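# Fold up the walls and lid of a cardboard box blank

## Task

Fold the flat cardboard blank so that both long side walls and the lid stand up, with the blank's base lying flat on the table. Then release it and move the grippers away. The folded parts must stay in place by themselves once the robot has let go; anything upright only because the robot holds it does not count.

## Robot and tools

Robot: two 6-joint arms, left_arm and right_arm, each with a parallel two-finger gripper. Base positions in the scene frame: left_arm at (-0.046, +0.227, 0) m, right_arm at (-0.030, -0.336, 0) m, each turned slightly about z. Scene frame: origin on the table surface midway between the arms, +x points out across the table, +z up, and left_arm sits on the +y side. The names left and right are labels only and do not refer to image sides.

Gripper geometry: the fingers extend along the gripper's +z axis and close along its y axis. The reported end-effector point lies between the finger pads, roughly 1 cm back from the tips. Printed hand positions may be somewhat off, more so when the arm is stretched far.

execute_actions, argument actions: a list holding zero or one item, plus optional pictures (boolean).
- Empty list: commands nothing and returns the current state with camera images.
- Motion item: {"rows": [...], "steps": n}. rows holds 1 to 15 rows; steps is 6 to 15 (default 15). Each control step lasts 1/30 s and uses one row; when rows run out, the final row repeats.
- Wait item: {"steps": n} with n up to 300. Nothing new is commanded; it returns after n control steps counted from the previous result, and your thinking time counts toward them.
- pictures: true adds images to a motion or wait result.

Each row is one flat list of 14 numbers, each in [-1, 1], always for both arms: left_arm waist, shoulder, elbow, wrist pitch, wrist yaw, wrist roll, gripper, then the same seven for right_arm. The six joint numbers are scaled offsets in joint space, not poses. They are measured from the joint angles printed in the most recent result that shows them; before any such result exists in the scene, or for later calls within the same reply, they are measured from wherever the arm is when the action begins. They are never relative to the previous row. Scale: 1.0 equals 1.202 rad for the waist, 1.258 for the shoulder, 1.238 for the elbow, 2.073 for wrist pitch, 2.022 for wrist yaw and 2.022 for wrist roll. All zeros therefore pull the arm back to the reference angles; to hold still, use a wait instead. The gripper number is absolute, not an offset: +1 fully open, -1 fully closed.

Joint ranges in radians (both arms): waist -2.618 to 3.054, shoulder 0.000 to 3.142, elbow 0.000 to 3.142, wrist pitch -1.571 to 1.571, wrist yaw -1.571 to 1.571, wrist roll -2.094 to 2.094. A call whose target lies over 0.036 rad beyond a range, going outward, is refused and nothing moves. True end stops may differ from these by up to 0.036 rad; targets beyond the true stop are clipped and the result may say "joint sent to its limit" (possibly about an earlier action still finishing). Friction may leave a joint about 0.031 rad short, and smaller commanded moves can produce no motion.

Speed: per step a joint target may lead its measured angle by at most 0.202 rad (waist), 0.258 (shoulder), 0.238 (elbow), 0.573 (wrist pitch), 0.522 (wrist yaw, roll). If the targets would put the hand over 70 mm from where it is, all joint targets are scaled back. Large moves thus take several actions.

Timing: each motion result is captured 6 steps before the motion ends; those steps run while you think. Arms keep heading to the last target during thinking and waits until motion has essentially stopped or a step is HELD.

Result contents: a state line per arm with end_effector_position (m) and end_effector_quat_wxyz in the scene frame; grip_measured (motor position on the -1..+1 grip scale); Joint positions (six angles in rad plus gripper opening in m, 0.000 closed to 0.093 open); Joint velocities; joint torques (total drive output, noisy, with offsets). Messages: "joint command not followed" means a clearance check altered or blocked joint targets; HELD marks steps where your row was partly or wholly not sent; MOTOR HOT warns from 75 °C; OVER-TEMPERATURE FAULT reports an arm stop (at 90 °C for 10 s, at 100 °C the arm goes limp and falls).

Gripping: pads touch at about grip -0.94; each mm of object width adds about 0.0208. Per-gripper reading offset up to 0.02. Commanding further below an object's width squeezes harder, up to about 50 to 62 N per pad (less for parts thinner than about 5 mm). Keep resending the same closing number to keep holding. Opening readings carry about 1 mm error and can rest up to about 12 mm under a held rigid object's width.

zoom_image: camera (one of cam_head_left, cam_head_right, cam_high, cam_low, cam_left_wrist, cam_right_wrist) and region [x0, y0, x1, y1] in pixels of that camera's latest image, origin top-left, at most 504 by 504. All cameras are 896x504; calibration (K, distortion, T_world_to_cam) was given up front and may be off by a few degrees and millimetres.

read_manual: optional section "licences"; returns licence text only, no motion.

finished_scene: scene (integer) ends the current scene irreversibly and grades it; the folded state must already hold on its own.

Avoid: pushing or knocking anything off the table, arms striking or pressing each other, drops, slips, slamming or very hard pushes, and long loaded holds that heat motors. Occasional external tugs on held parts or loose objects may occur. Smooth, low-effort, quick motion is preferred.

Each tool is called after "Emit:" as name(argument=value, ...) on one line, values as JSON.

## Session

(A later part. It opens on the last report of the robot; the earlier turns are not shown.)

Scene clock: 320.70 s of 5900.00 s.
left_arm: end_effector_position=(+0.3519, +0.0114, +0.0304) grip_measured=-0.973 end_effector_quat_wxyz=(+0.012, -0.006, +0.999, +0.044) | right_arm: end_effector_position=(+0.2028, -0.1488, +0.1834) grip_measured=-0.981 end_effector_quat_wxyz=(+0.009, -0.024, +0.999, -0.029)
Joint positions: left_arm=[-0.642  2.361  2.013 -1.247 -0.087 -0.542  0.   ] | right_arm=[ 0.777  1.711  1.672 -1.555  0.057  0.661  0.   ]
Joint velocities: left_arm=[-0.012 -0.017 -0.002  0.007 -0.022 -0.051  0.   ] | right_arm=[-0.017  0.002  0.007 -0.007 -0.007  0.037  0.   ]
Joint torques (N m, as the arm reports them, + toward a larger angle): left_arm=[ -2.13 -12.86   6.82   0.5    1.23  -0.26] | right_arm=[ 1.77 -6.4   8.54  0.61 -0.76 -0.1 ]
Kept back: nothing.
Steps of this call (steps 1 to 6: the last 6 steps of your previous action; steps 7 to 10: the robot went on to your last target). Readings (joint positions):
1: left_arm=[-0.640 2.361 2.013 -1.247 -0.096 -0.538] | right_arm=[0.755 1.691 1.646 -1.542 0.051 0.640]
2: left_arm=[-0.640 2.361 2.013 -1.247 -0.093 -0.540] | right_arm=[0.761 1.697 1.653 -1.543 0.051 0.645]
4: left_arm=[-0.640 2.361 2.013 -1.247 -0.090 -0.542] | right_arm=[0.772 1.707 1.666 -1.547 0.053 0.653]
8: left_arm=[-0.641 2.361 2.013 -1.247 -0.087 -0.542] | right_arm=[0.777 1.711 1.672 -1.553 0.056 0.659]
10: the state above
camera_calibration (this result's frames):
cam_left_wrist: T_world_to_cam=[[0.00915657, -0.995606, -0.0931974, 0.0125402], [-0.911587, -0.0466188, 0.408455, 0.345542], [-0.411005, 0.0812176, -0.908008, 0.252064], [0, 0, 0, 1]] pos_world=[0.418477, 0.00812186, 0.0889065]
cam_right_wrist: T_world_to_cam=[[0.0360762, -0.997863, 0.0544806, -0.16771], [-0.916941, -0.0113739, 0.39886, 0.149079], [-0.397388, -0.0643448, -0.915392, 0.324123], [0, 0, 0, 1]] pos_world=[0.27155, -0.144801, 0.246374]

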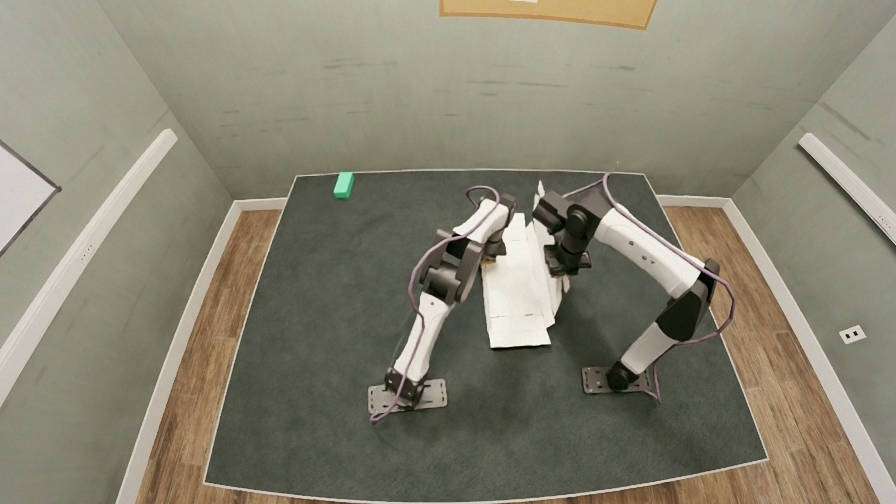

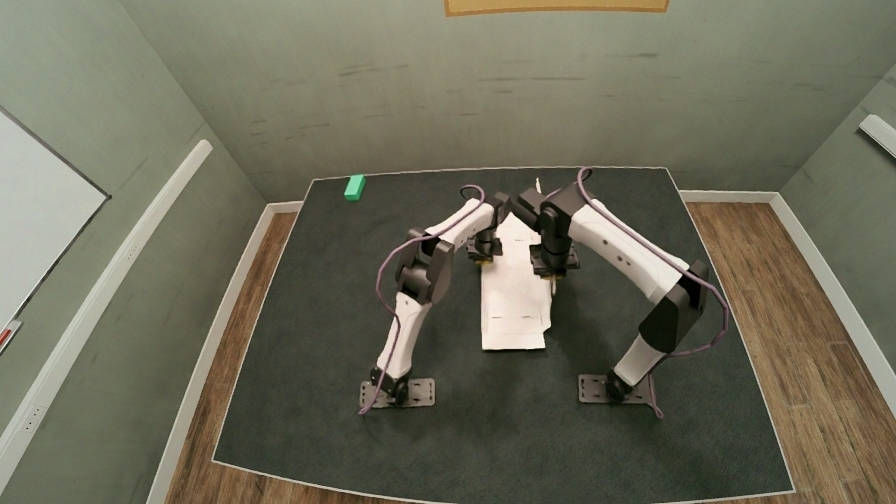

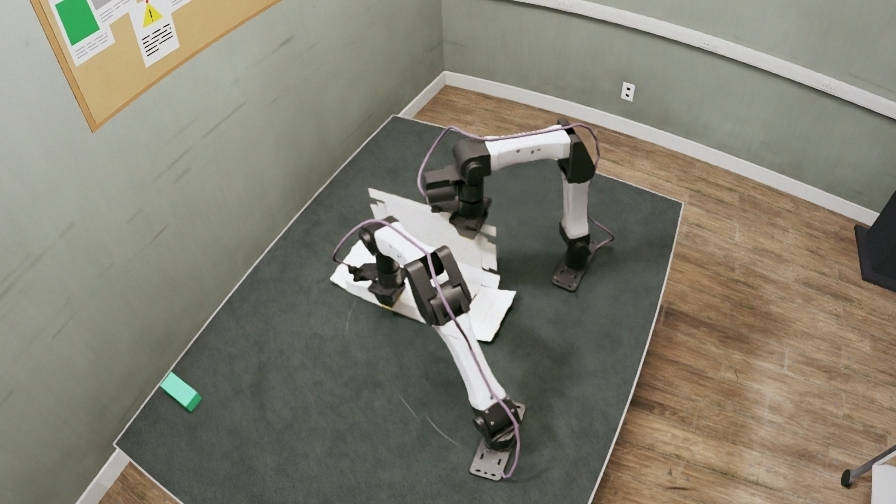

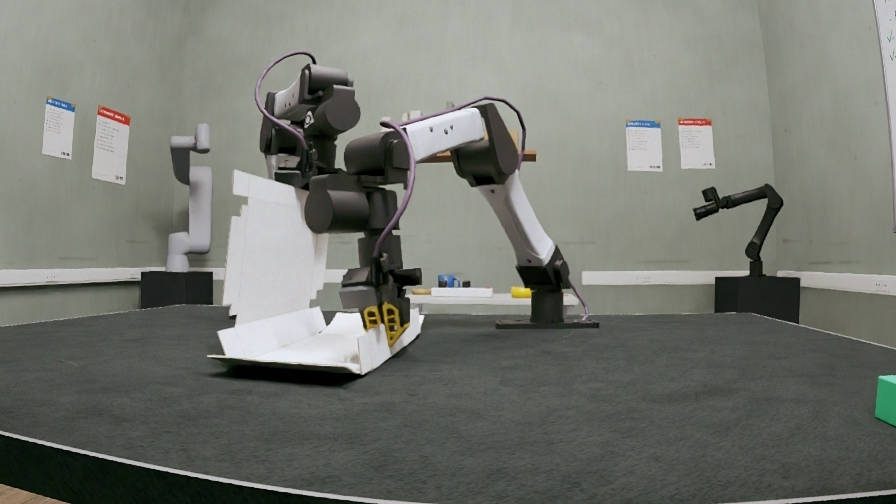

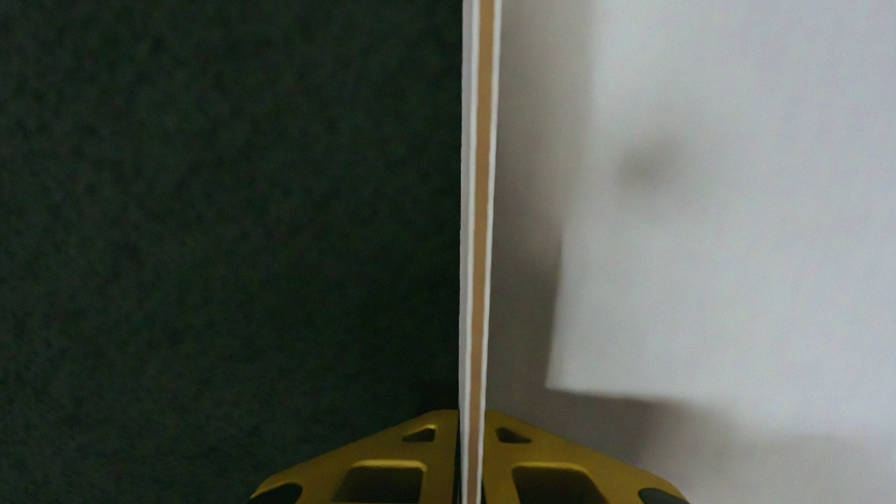

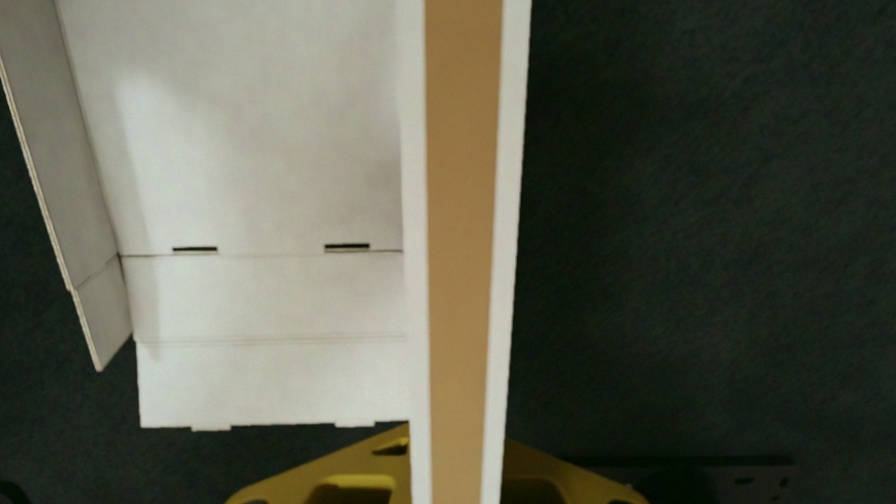

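Emit:
execute_actions(actions=[{"rows": [[-0.020,0,0,0,0.050,0,-1, 0.006,0.005,0.004,0.002,-0.006,0.002,-1],[-0.025,0,0,0,0.055,0,-1, 0.012,0.010,0.008,0.004,-0.012,0.005,-1],[-0.030,0,0,0,0.060,0,-1, 0.019,0.016,0.013,0.006,-0.018,0.007,-1],[-0.033,0,0,0,0.064,0,-1, 0.025,0.021,0.017,0.008,-0.024,0.010,-1],[-0.033,0,0,0,0.064,0,-1, 0.031,0.026,0.021,0.010,-0.030,0.012,-1],[-0.033,0,0,0,0.064,0,-1, 0.037,0.031,0.025,0.012,-0.036,0.015,-1],[-0.033,0,0,0,0.064,0,-1, 0.044,0.037,0.030,0.014,-0.042,0.017,-1],[-0.033,0,0,0,0.064,0,-1, 0.050,0.042,0.034,0.016,-0.048,0.020,-1]], "steps": 12}])

Emit:
execute_actions(actions=[{"steps": 10}], pictures=true)

Scene clock: 321.87 s of 5900.00 s.
left_arm: end_effector_position=(+0.3494, +0.0069, +0.0303) grip_measured=-0.973 end_effector_quat_wxyz=(+0.010, -0.001, +0.999, +0.041) | right_arm: end_effector_position=(+0.1994, -0.1498, +0.1826) grip_measured=-0.981 end_effector_quat_wxyz=(+0.008, -0.022, +0.999, -0.041)
Joint positions: left_arm=[-0.651  2.361  2.013 -1.247 -0.081 -0.541  0.   ] | right_arm=[ 0.791  1.714  1.672 -1.569  0.073  0.679  0.   ]
Joint velocities: left_arm=[-0.066 -0.007 -0.007 -0.022  0.066 -0.022  0.   ] | right_arm=[0.173 0.085 0.002 0.037 0.022 0.168 0.   ]
Joint torques (N m, as the arm reports them, + toward a larger angle): left_arm=[ -2.09 -12.78   5.92   0.34   1.31  -0.06] | right_arm=[ 2.   -5.55  8.75  0.71 -0.78 -0.24]
Steps of this call (steps 1 to 29: the robot went on to your last target; steps 30 to 35: the first 6 steps of this action). Readings (joint positions):
30: left_arm=[-0.642 2.361 2.013 -1.247 -0.086 -0.542] | right_arm=[0.777 1.711 1.672 -1.559 0.065 0.662]
31: left_arm=[-0.643 2.361 2.013 -1.247 -0.086 -0.541] | right_arm=[0.777 1.711 1.672 -1.564 0.071 0.663]
33: left_arm=[-0.646 2.361 2.013 -1.247 -0.082 -0.541] | right_arm=[0.780 1.711 1.672 -1.568 0.073 0.668]
35: the state above

Scene clock: 322.20 s of 5900.00 s.
left_arm: end_effector_position=(+0.3490, +0.0061, +0.0303) grip_measured=-0.973 end_effector_quat_wxyz=(+0.010, -0.000, +0.999, +0.041) | right_arm: end_effector_position=(+0.1979, -0.1406, +0.1815) grip_measured=-0.981 end_effector_quat_wxyz=(+0.010, -0.022, +0.999, -0.044)
Joint positions: left_arm=[-0.653  2.361  2.013 -1.247 -0.081 -0.541  0.   ] | right_arm=[ 0.82   1.735  1.691 -1.571  0.078  0.708  0.   ]
Joint velocities: left_arm=[ 0.002  0.002 -0.007  0.066 -0.081 -0.007  0.   ] | right_arm=[-0.017 -0.012  0.002 -0.066  0.022 -0.066  0.   ]
Joint torques (N m, as the arm reports them, + toward a larger angle): left_arm=[ -2.47 -12.9    5.82   0.33   1.32  -0.06] | right_arm=[ 1.71 -5.8   8.14  0.8  -1.04 -0.17]
Kept back: nothing.
Steps of this call (steps 1 to 6: the last 6 steps of your previous action; steps 7 to 10: the robot went on to your last target). Readings (joint positions):
1: left_arm=[-0.652 2.361 2.013 -1.247 -0.081 -0.541] | right_arm=[0.798 1.719 1.675 -1.569 0.074 0.685]
2: left_arm=[-0.653 2.361 2.013 -1.247 -0.081 -0.541] | right_arm=[0.805 1.725 1.680 -1.569 0.075 0.691]
4: left_arm=[-0.653 2.361 2.013 -1.247 -0.081 -0.541] | right_arm=[0.817 1.733 1.688 -1.569 0.076 0.701]
8: left_arm=[-0.653 2.361 2.013 -1.247 -0.081 -0.541] | right_arm=[0.820 1.735 1.691 -1.571 0.078 0.708]
10: the state above
camera_calibration (this result's frames):
cam_left_wrist: T_world_to_cam=[[-0.00313731, -0.996115, -0.0880024, 0.0114514], [-0.910756, -0.0334932, 0.411584, 0.342187], [-0.412933, 0.08144, -0.907113, 0.25185], [0, 0, 0, 1]] pos_world=[0.415682, 0.00235715, 0.0886256]
cam_right_wrist: T_world_to_cam=[[0.0326218, -0.995942, 0.0838713, -0.1636], [-0.917538, 0.00343227, 0.397634, 0.147846], [-0.396308, -0.0899266, -0.913703, 0.316777], [0, 0, 0, 1]] pos_world=[0.266532, -0.134957, 0.244373]

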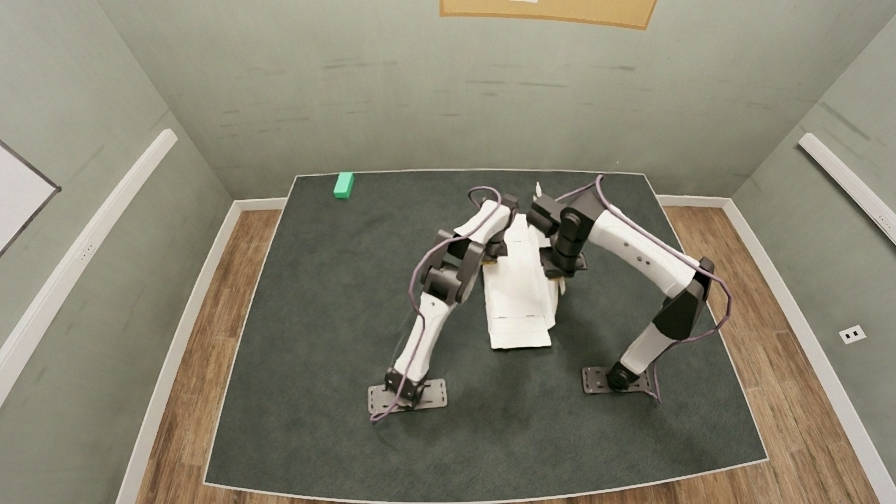

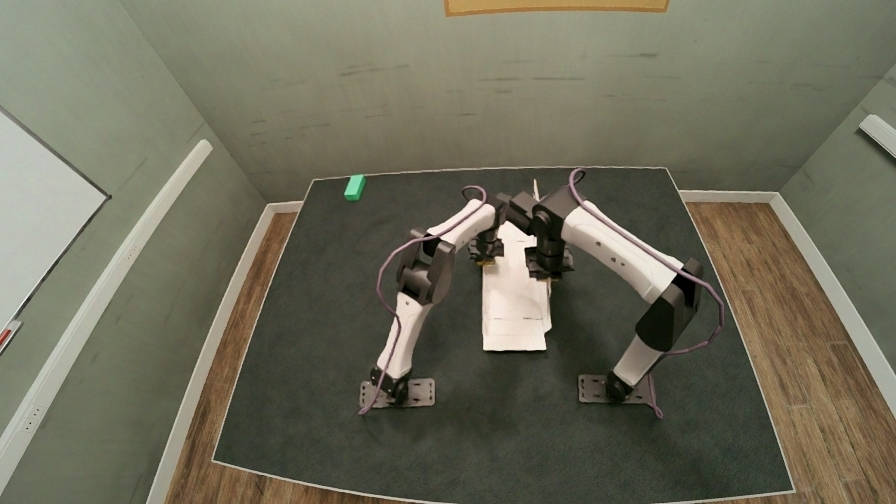

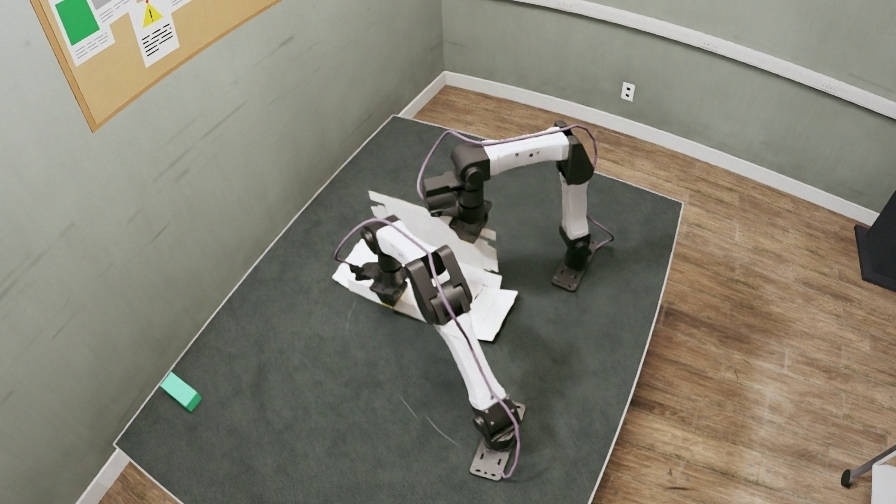

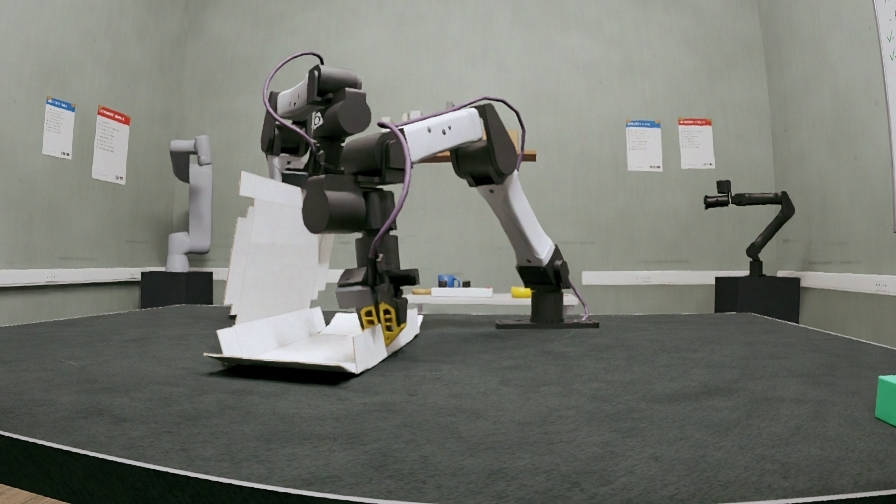

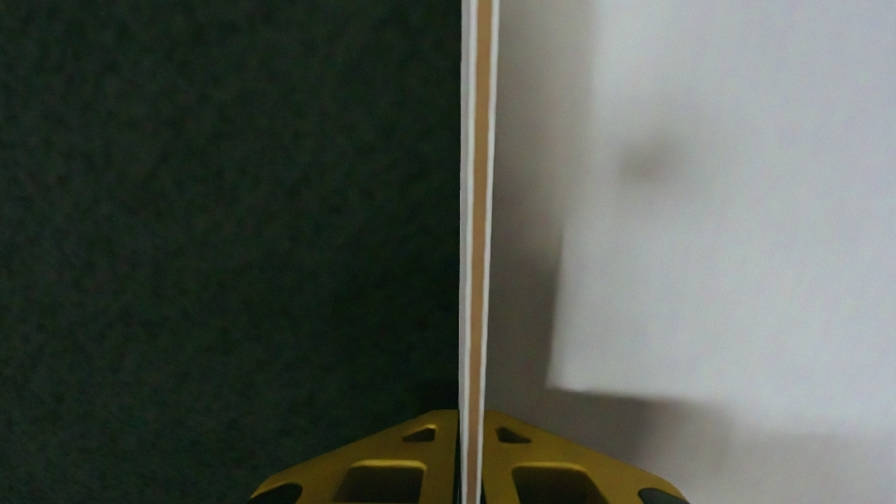

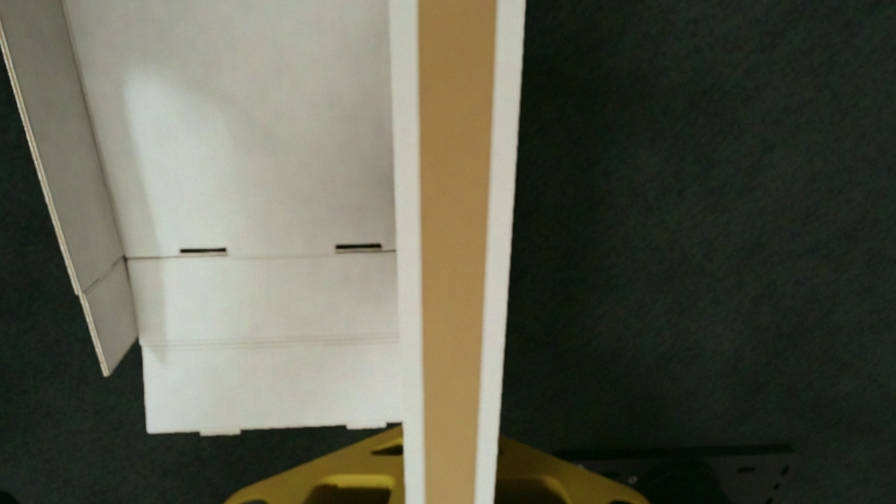

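Emit:
execute_actions(actions=[{"rows": [[-0.030,0,0,0,0.064,0,-1, 0.020,0.010,0.010,0.010,-0.060,0.005,-1],[-0.030,0,0,0,0.064,0,-1, 0.020,0.010,0.010,0.010,-0.070,0.005,-1],[-0.030,0,0,0,0.064,0,-1, 0.020,0.010,0.010,0.010,-0.080,0.005,-1],[-0.030,0,0,0,0.064,0,-1, 0.020,0.010,0.010,0.010,-0.090,0.005,-1],[-0.030,0,0,0,0.064,0,-1, 0.020,0.010,0.010,0.010,-0.100,0.005,-1],[-0.030,0,0,0,0.064,0,-1, 0.020,0.010,0.010,0.010,-0.110,0.005,-1],[-0.030,0,0,0,0.064,0,-1, 0.020,0.010,0.010,0.010,-0.120,0.005,-1],[-0.030,0,0,0,0.064,0,-1, 0.020,0.010,0.010,0.010,-0.130,0.005,-1],[-0.030,0,0,0,0.064,0,-1, 0.020,0.010,0.010,0.010,-0.140,0.005,-1]], "steps": 12}])

Emit:
execute_actions(actions=[{"steps": 10}], pictures=true)

Scene clock: 323.30 s of 5900.00 s.
left_arm: end_effector_position=(+0.3483, +0.0049, +0.0303) grip_measured=-0.973 end_effector_quat_wxyz=(+0.010, +0.004, +0.999, +0.041) | right_arm: end_effector_position=(+0.1952, -0.1391, +0.1814) grip_measured=-0.981 end_effector_quat_wxyz=(+0.005, -0.017, +0.999, -0.041)
Joint positions: left_arm=[-0.656  2.361  2.013 -1.247 -0.081 -0.536  0.   ] | right_arm=[ 0.824  1.735  1.691 -1.574  0.068  0.723  0.   ]
Joint velocities: left_arm=[-0.012  0.002  0.012  0.007 -0.051  0.051  0.   ] | right_arm=[ 0.007  0.002 -0.002  0.022 -0.037  0.007  0.   ]
Joint torques (N m, as the arm reports them, + toward a larger angle): left_arm=[ -2.77 -12.92   5.79   0.32   1.33  -0.12] | right_arm=[ 1.98 -7.15  7.26  0.48 -1.77 -0.2 ]
Steps of this call (steps 1 to 27: the robot went on to your last target; steps 28 to 33: the first 6 steps of this action). Readings (joint positions):
28: left_arm=[-0.653 2.361 2.013 -1.247 -0.081 -0.541] | right_arm=[0.821 1.735 1.691 -1.573 0.078 0.711]
29: left_arm=[-0.654 2.361 2.013 -1.247 -0.081 -0.540] | right_arm=[0.822 1.735 1.691 -1.574 0.078 0.715]
31: left_arm=[-0.655 2.361 2.013 -1.247 -0.081 -0.538] | right_arm=[0.823 1.735 1.691 -1.575 0.075 0.719]
33: the state above

Scene clock: 323.63 s of 5900.00 s.
left_arm: end_effector_position=(+0.3483, +0.0049, +0.0303) grip_measured=-0.973 end_effector_quat_wxyz=(+0.010, +0.006, +0.999, +0.041) | right_arm: end_effector_position=(+0.1948, -0.1335, +0.1810) grip_measured=-0.981 end_effector_quat_wxyz=(+0.002, -0.016, +1.000, -0.026)
Joint positions: left_arm=[-0.656  2.361  2.013 -1.247 -0.081 -0.533  0.   ] | right_arm=[ 0.824  1.735  1.691 -1.56   0.041  0.725  0.   ]
Joint velocities: left_arm=[-0.007  0.017  0.007  0.022 -0.037 -0.037  0.   ] | right_arm=[ 0.002 -0.007  0.002 -0.037  0.037 -0.007  0.   ]
Joint torques (N m, as the arm reports them, + toward a larger angle): left_arm=[ -2.88 -12.91   5.95   0.35   1.37  -0.12] | right_arm=[ 2.   -7.21  7.28  0.41 -2.26 -0.15]
Kept back: nothing.
Steps of this call (steps 1 to 6: the last 6 steps of your previous action; steps 7 to 10: the robot went on to your last target). Readings (joint positions):
1: left_arm=[-0.656 2.361 2.013 -1.247 -0.081 -0.535] | right_arm=[0.824 1.735 1.691 -1.573 0.063 0.724]
2: left_arm=[-0.656 2.361 2.013 -1.247 -0.081 -0.534] | right_arm=[0.824 1.735 1.691 -1.570 0.058 0.724]
4: left_arm=[-0.656 2.361 2.013 -1.247 -0.081 -0.533] | right_arm=[0.824 1.735 1.691 -1.564 0.048 0.725]
8: left_arm=[-0.656 2.361 2.013 -1.247 -0.081 -0.533] | right_arm=[0.824 1.735 1.691 -1.560 0.042 0.725]
10: the state above
camera_calibration (this result's frames):
cam_left_wrist: T_world_to_cam=[[-0.0145672, -0.995999, -0.0881681, 0.0142349], [-0.910797, -0.023168, 0.412203, 0.341475], [-0.412596, 0.086308, -0.906816, 0.251519], [0, 0, 0, 1]] pos_world=[0.414998, 0.00038117, 0.0885793]
cam_right_wrist: T_world_to_cam=[[0.0197726, -0.998587, 0.04933, -0.147975], [-0.910977, 0.00233713, 0.412451, 0.141062], [-0.411984, -0.0530937, -0.909643, 0.322999], [0, 0, 0, 1]] pos_world=[0.2645, -0.130946, 0.242932]

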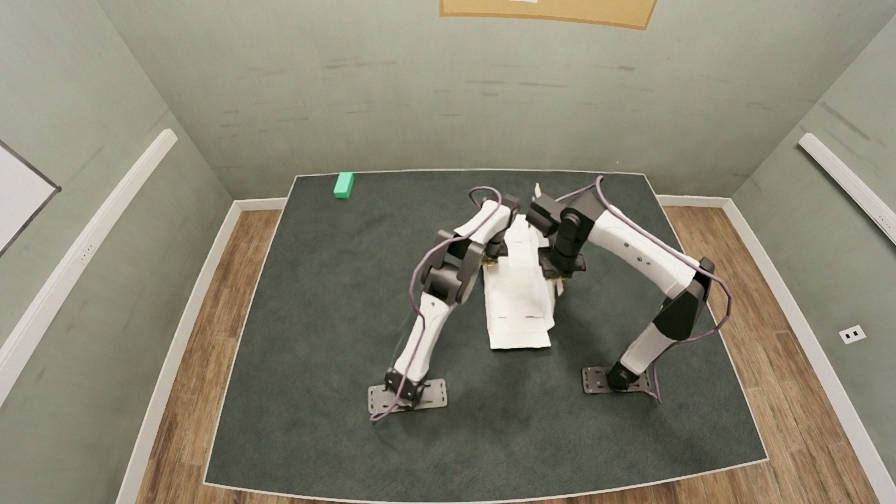

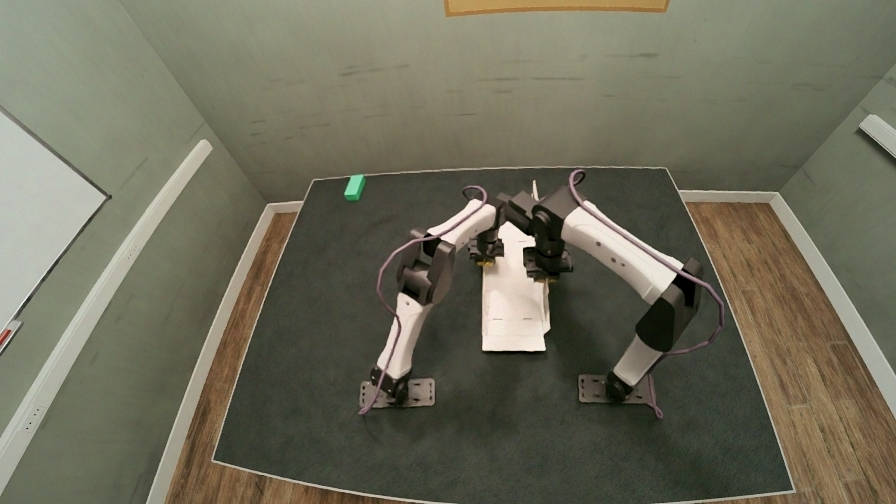

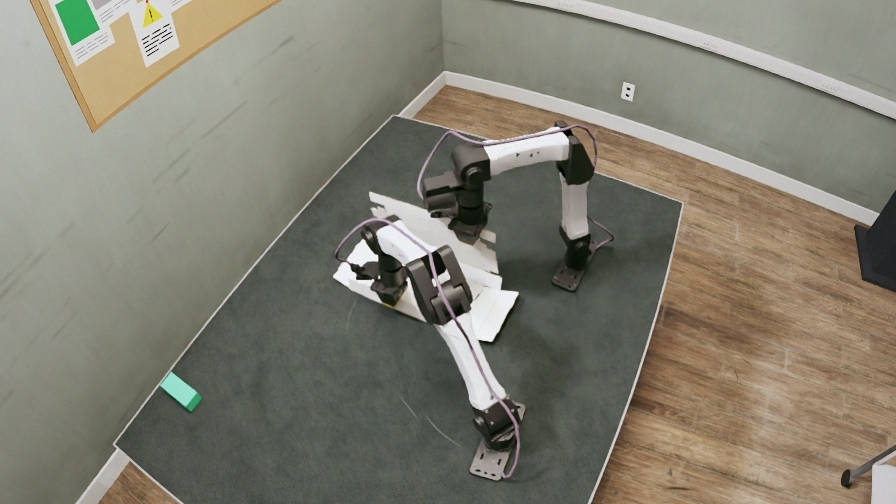

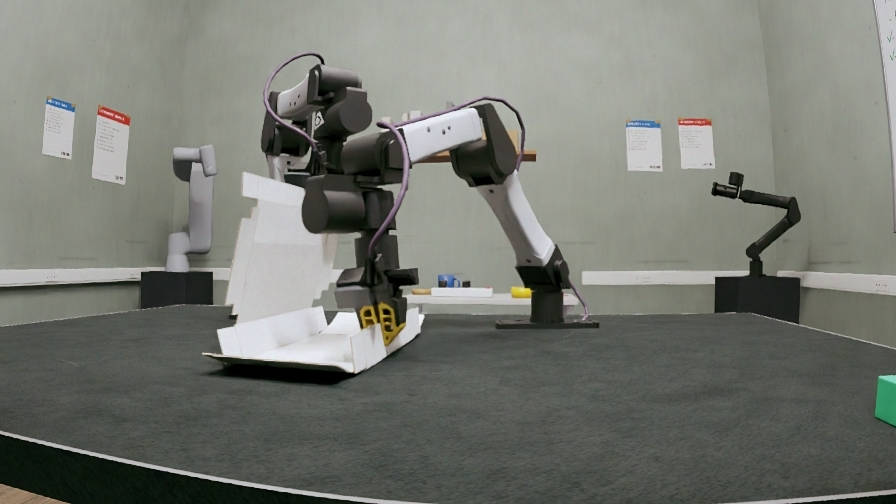

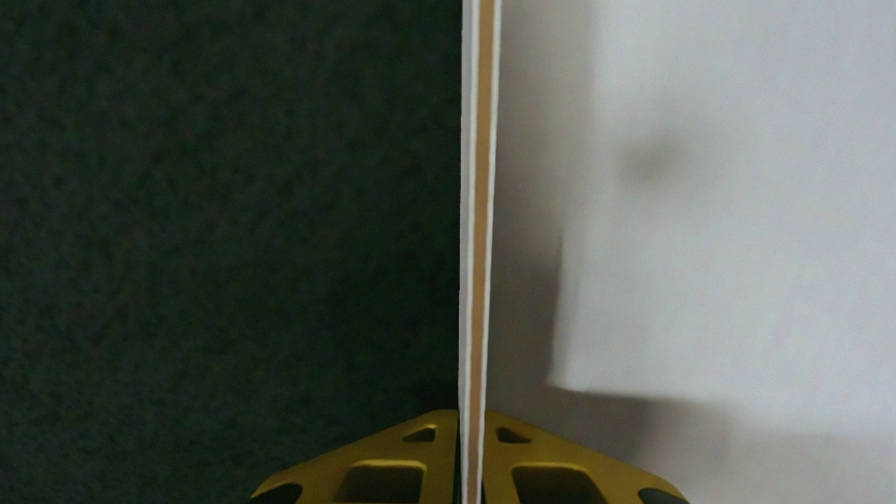

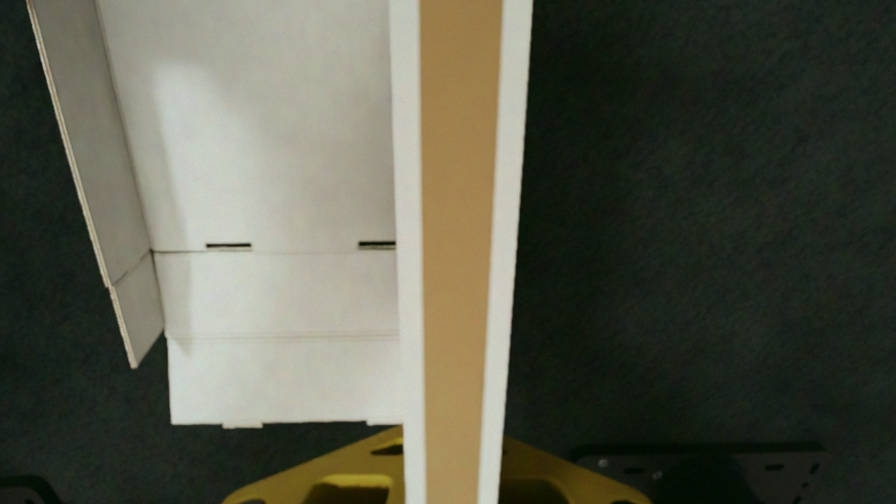

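Emit:
execute_actions(actions=[], pictures=true)

Scene clock: 326.10 s of 5900.00 s.
left_arm: end_effector_position=(+0.3483, +0.0049, +0.0303) grip_measured=-0.973 end_effector_quat_wxyz=(+0.010, +0.006, +0.999, +0.041) | right_arm: end_effector_position=(+0.1948, -0.1334, +0.1810) grip_measured=-0.981 end_effector_quat_wxyz=(+0.002, -0.016, +1.000, -0.026)
Joint positions: left_arm=[-0.656  2.361  2.013 -1.247 -0.081 -0.533  0.   ] | right_arm=[ 0.824  1.735  1.691 -1.56   0.041  0.725  0.   ]
Joint velocities: left_arm=[-0.012 -0.007 -0.022 -0.051 -0.007  0.007  0.   ] | right_arm=[-0.007 -0.012 -0.007  0.037  0.022  0.007  0.   ]
Joint torques (N m, as the arm reports them, + toward a larger angle): left_arm=[ -2.8  -12.9    5.92   0.36   1.38  -0.13] | right_arm=[ 2.01 -7.22  7.25  0.41 -2.27 -0.15]
Kept back: nothing.
Steps of this call (steps 1 to 30: the robot went on to your last target; steps 31 to 74: nothing new was sent). Readings (joint positions):
1: left_arm=[-0.656 2.361 2.013 -1.247 -0.081 -0.533] | right_arm=[0.824 1.735 1.691 -1.560 0.041 0.725]
2: left_arm=[-0.656 2.361 2.013 -1.247 -0.081 -0.533] | right_arm=[0.824 1.735 1.691 -1.560 0.041 0.725]
4: left_arm=[-0.656 2.361 2.013 -1.247 -0.081 -0.533] | right_arm=[0.824 1.735 1.691 -1.560 0.041 0.725]
8: left_arm=[-0.656 2.361 2.013 -1.247 -0.081 -0.533] | right_arm=[0.824 1.735 1.691 -1.560 0.041 0.725]
74: the state above
All arms were judged still, so your last target was given up. Only a new action makes them travel on or press farther. Fingers that are still opening or closing keep moving.
camera_calibration (this result's frames):
cam_left_wrist: T_world_to_cam=[[-0.0145672, -0.995999, -0.0881681, 0.0142349], [-0.910797, -0.023168, 0.412203, 0.341475], [-0.412596, 0.086308, -0.906816, 0.251519], [0, 0, 0, 1]] pos_world=[0.414998, 0.00038117, 0.0885793]
cam_right_wrist: T_world_to_cam=[[0.0197593, -0.998613, 0.048792, -0.147769], [-0.910983, 0.00212624, 0.412438, 0.141061], [-0.41197, -0.0525981, -0.909678, 0.323079], [0, 0, 0, 1]] pos_world=[0.264522, -0.130871, 0.242929]

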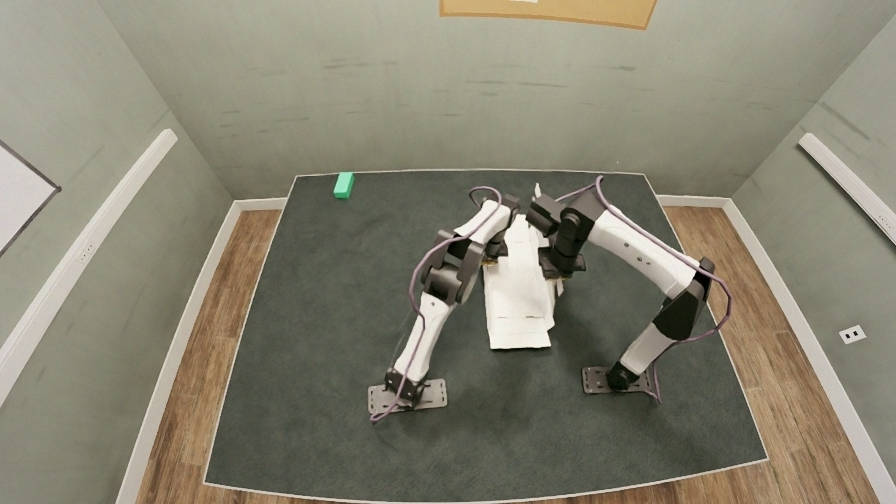

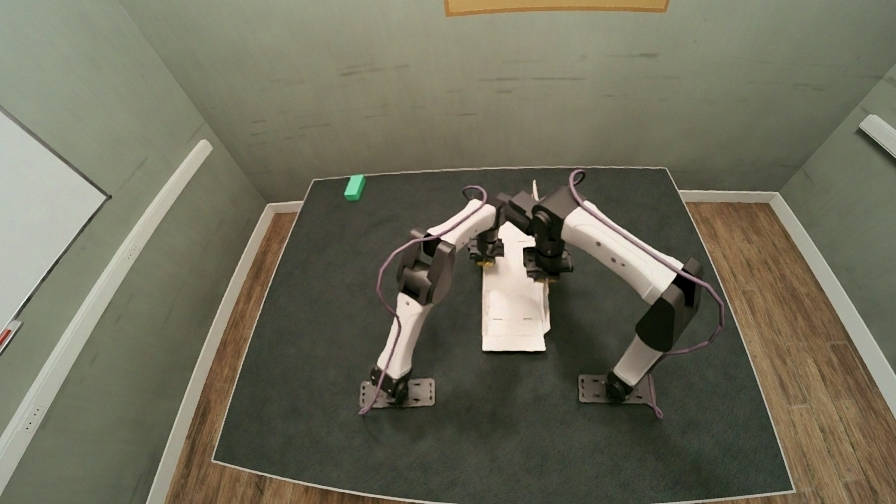

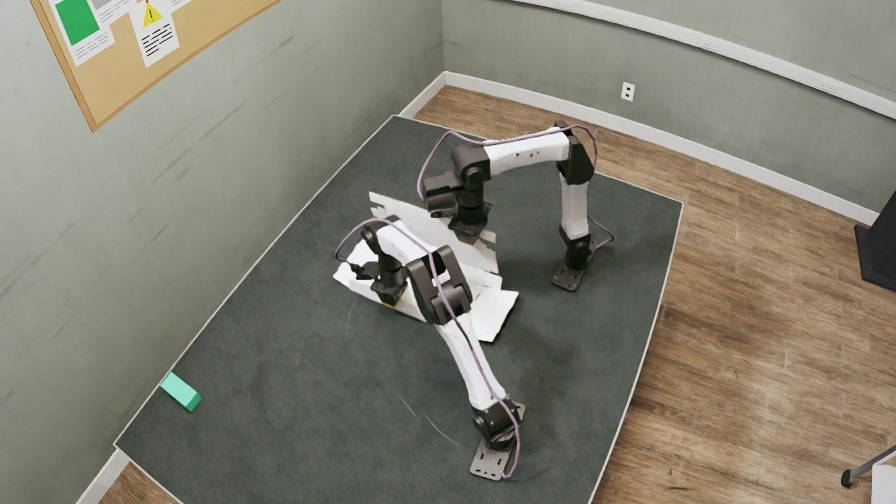

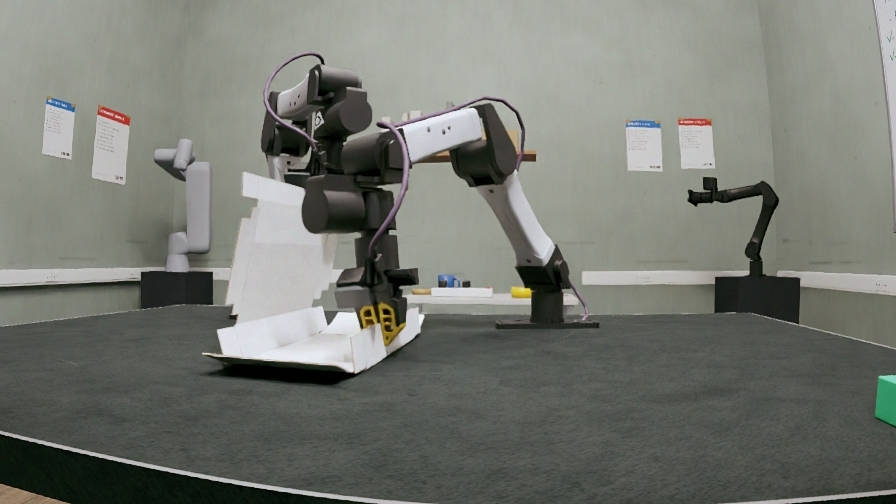

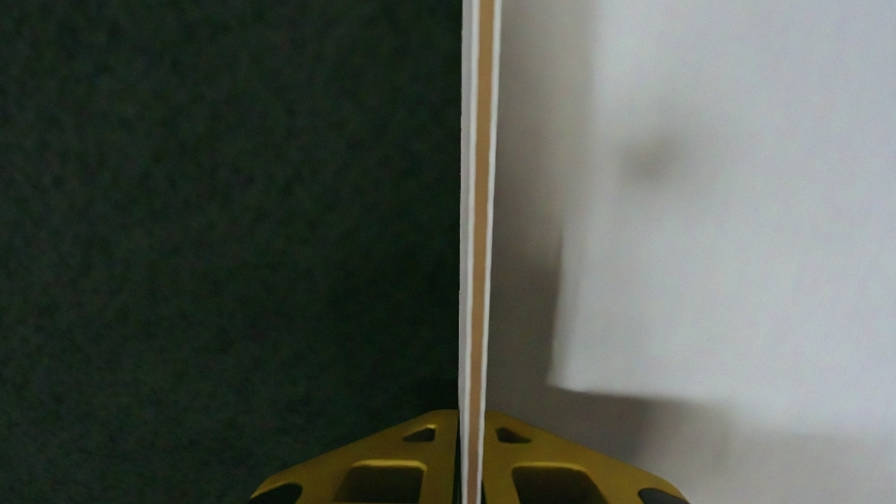

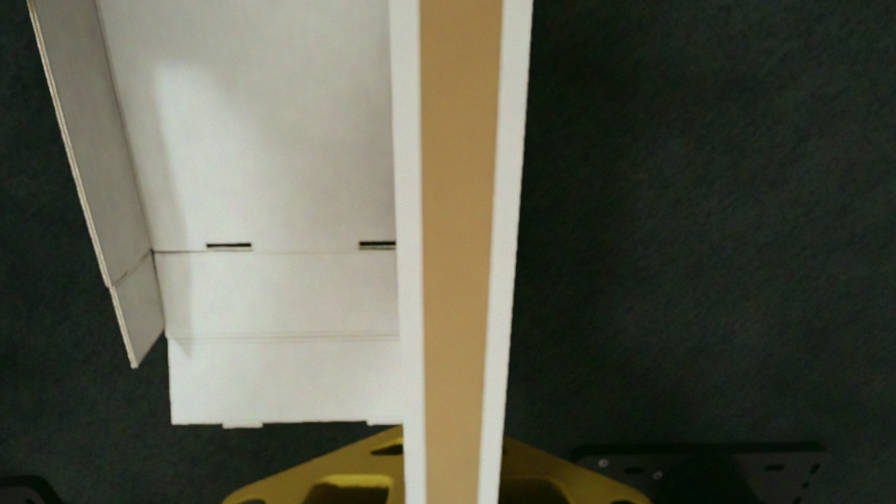

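Emit:
execute_actions(actions=[{"rows": [[-0.03,0,0,0,0.05,0,-1, 0.02,0,0,0,-0.11,0,-1],[-0.06,0,0,0,0.1,0,-1, 0.04,0,0,0,-0.22,0,-1]], "steps": 15}])

Emit:
execute_actions(actions=[{"steps": 20}], pictures=true)

Scene clock: 335.27 s of 5900.00 s.
left_arm: end_effector_position=(+0.3316, -0.0101, +0.0337) grip_measured=-0.973 end_effector_quat_wxyz=(-0.009, +0.024, +0.999, +0.029) | right_arm: end_effector_position=(+0.1808, -0.1124, +0.1869) grip_measured=-0.981 end_effector_quat_wxyz=(-0.020, -0.013, +0.999, +0.030)
Joint positions: left_arm=[-0.689  2.353  2.013 -1.277 -0.041 -0.53   0.   ] | right_arm=[ 0.844  1.715  1.691 -1.535 -0.071  0.749  0.   ]
Joint velocities: left_arm=[-0.022 -0.027 -0.007 -0.139  0.198 -0.081  0.   ] | right_arm=[ 0.002 -0.022 -0.002  0.007 -0.183 -0.007  0.   ]
Joint torques (N m, as the arm reports them, + toward a larger angle): left_arm=[ -3.22 -11.98   5.89   0.8    1.48  -0.09] | right_arm=[ 2.66 -6.4   6.33  0.14 -2.87 -0.48]
Steps of this call (steps 1 to 90: nothing new was sent; then 5.87 s passed at rest; steps 91 to 99: the first 9 steps of this action). Readings (joint positions):
91: left_arm=[-0.656 2.361 2.013 -1.247 -0.081 -0.532] | right_arm=[0.825 1.733 1.691 -1.560 0.041 0.726]
92: left_arm=[-0.659 2.361 2.013 -1.249 -0.078 -0.529] | right_arm=[0.826 1.730 1.691 -1.556 0.022 0.728]
94: left_arm=[-0.669 2.359 2.013 -1.256 -0.070 -0.527] | right_arm=[0.836 1.722 1.691 -1.539 -0.018 0.734]
98: left_arm=[-0.688 2.354 2.013 -1.273 -0.047 -0.530] | right_arm=[0.844 1.715 1.691 -1.535 -0.064 0.747]
99: the state above

Scene clock: 335.93 s of 5900.00 s.
left_arm: end_effector_position=(+0.3267, -0.0120, +0.0352) grip_measured=-0.973 end_effector_quat_wxyz=(-0.020, +0.026, +0.999, +0.022) | right_arm: end_effector_position=(+0.1780, -0.1096, +0.1872) grip_measured=-0.981 end_effector_quat_wxyz=(-0.029, -0.009, +0.999, +0.038)
Joint positions: left_arm=[-0.689  2.349  2.013 -1.291 -0.016 -0.526  0.   ] | right_arm=[ 0.844  1.715  1.691 -1.535 -0.095  0.756  0.   ]
Joint velocities: left_arm=[-0.012 -0.002 -0.002 -0.037  0.051 -0.095  0.   ] | right_arm=[-0.002 -0.012  0.012 -0.051  0.007  0.007  0.   ]
Joint torques (N m, as the arm reports them, + toward a larger angle): left_arm=[ -3.3  -11.84   5.87   0.77   1.5   -0.12] | right_arm=[ 2.64 -6.49  6.31  0.14 -2.95 -0.47]
Kept back: nothing.
Steps of this call (steps 1 to 6: the last 6 steps of your previous action; steps 7 to 20: the robot went on to your last target). Readings (joint positions):
1: left_arm=[-0.689 2.352 2.013 -1.280 -0.034 -0.530] | right_arm=[0.844 1.715 1.691 -1.535 -0.077 0.751]
2: left_arm=[-0.689 2.351 2.013 -1.283 -0.029 -0.530] | right_arm=[0.844 1.715 1.691 -1.535 -0.081 0.752]
4: left_arm=[-0.689 2.351 2.013 -1.287 -0.024 -0.529] | right_arm=[0.844 1.715 1.691 -1.535 -0.087 0.753]
8: left_arm=[-0.689 2.350 2.013 -1.290 -0.018 -0.527] | right_arm=[0.844 1.715 1.691 -1.535 -0.092 0.755]
20: the state above
camera_calibration (this result's frames):
cam_left_wrist: T_world_to_cam=[[-0.0564755, -0.997221, -0.0485836, 0.00978729], [-0.883771, 0.0272928, 0.467123, 0.309213], [-0.464499, 0.0693178, -0.882857, 0.264477], [0, 0, 0, 1]] pos_world=[0.396675, -0.0170121, 0.0895302]
cam_right_wrist: T_world_to_cam=[[0.0051033, -0.996811, -0.0796349, -0.0971052], [-0.883733, -0.0417629, 0.466125, 0.103499], [-0.467964, 0.0679972, -0.881128, 0.340917], [0, 0, 0, 1]] pos_world=[0.251498, -0.115655, 0.244415]

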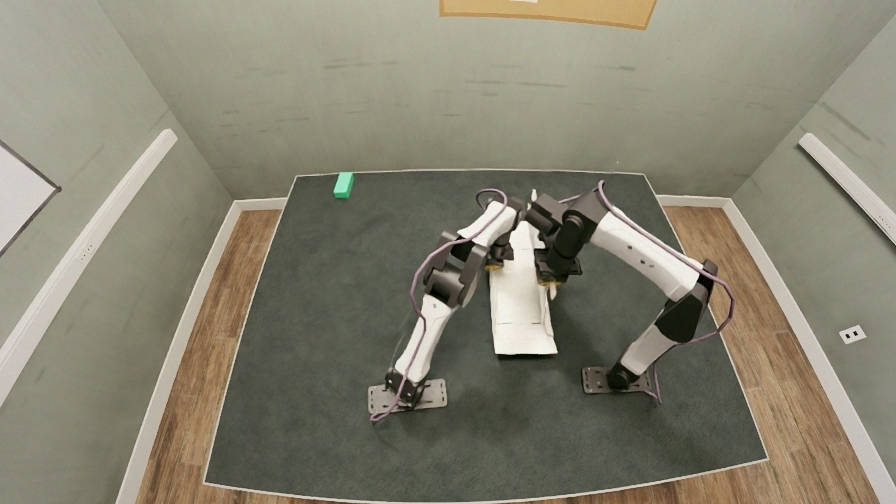

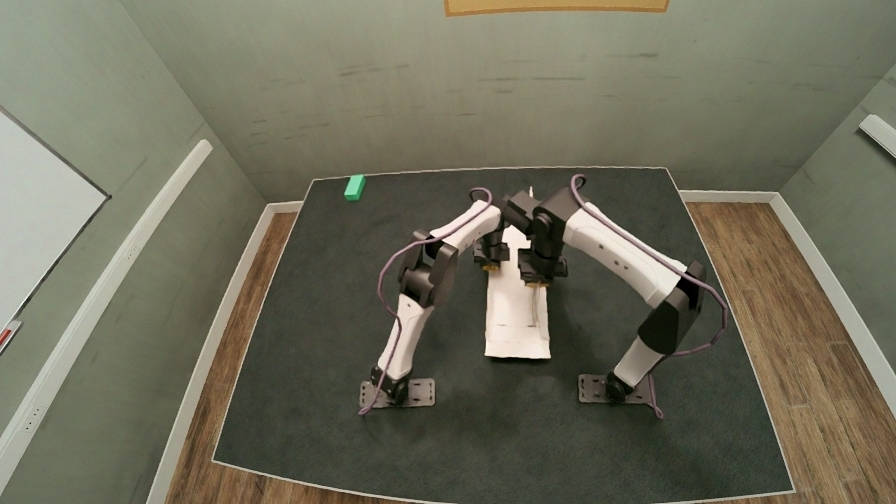

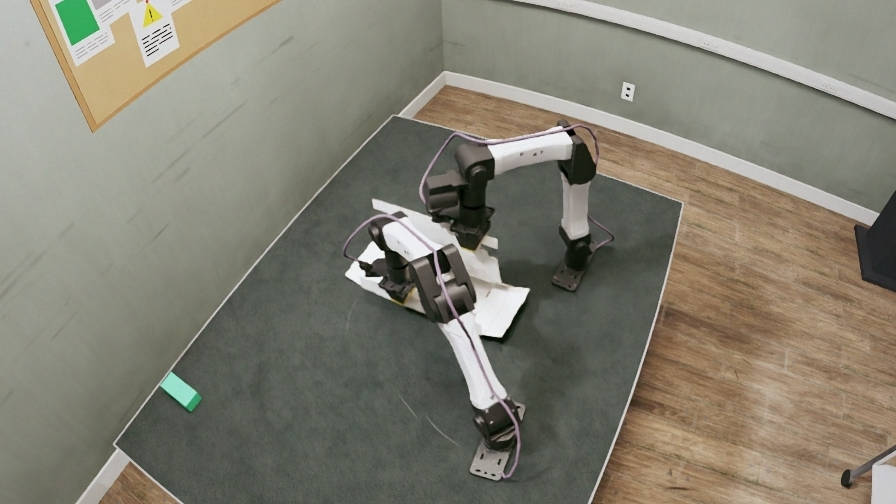

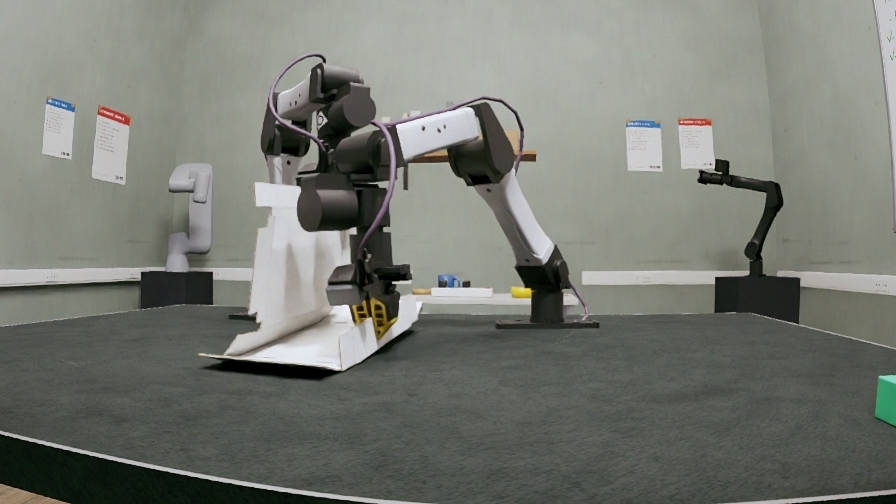

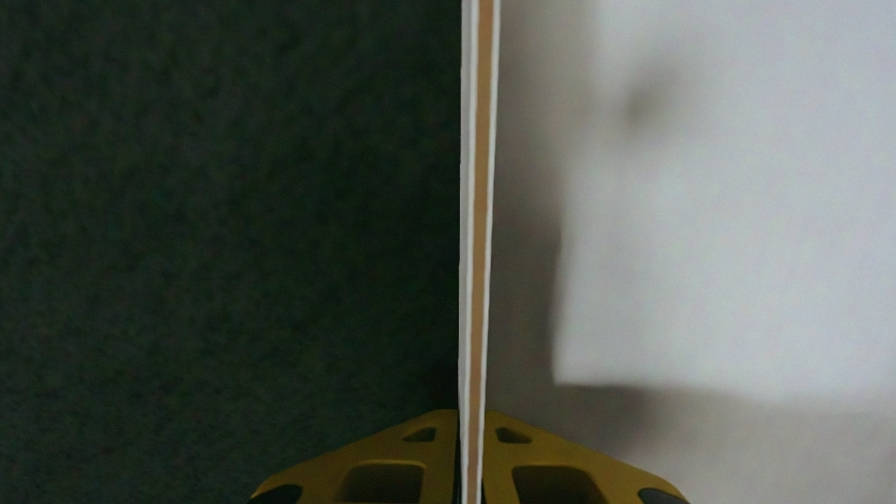

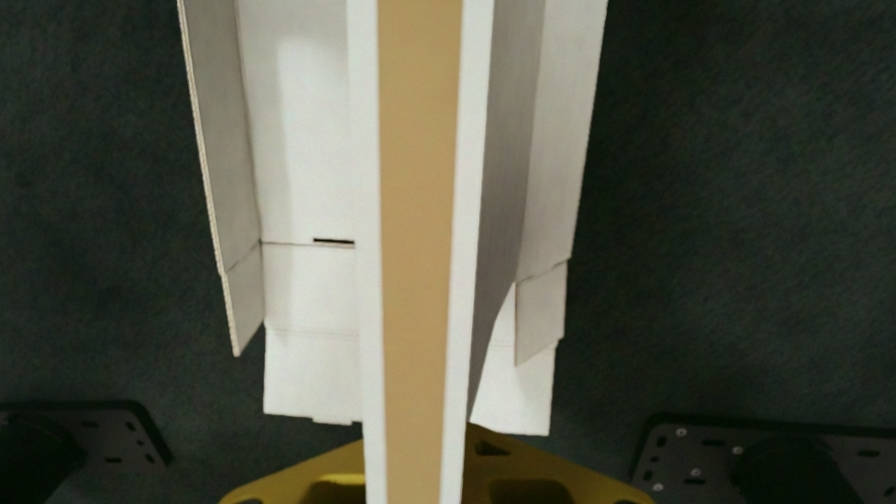

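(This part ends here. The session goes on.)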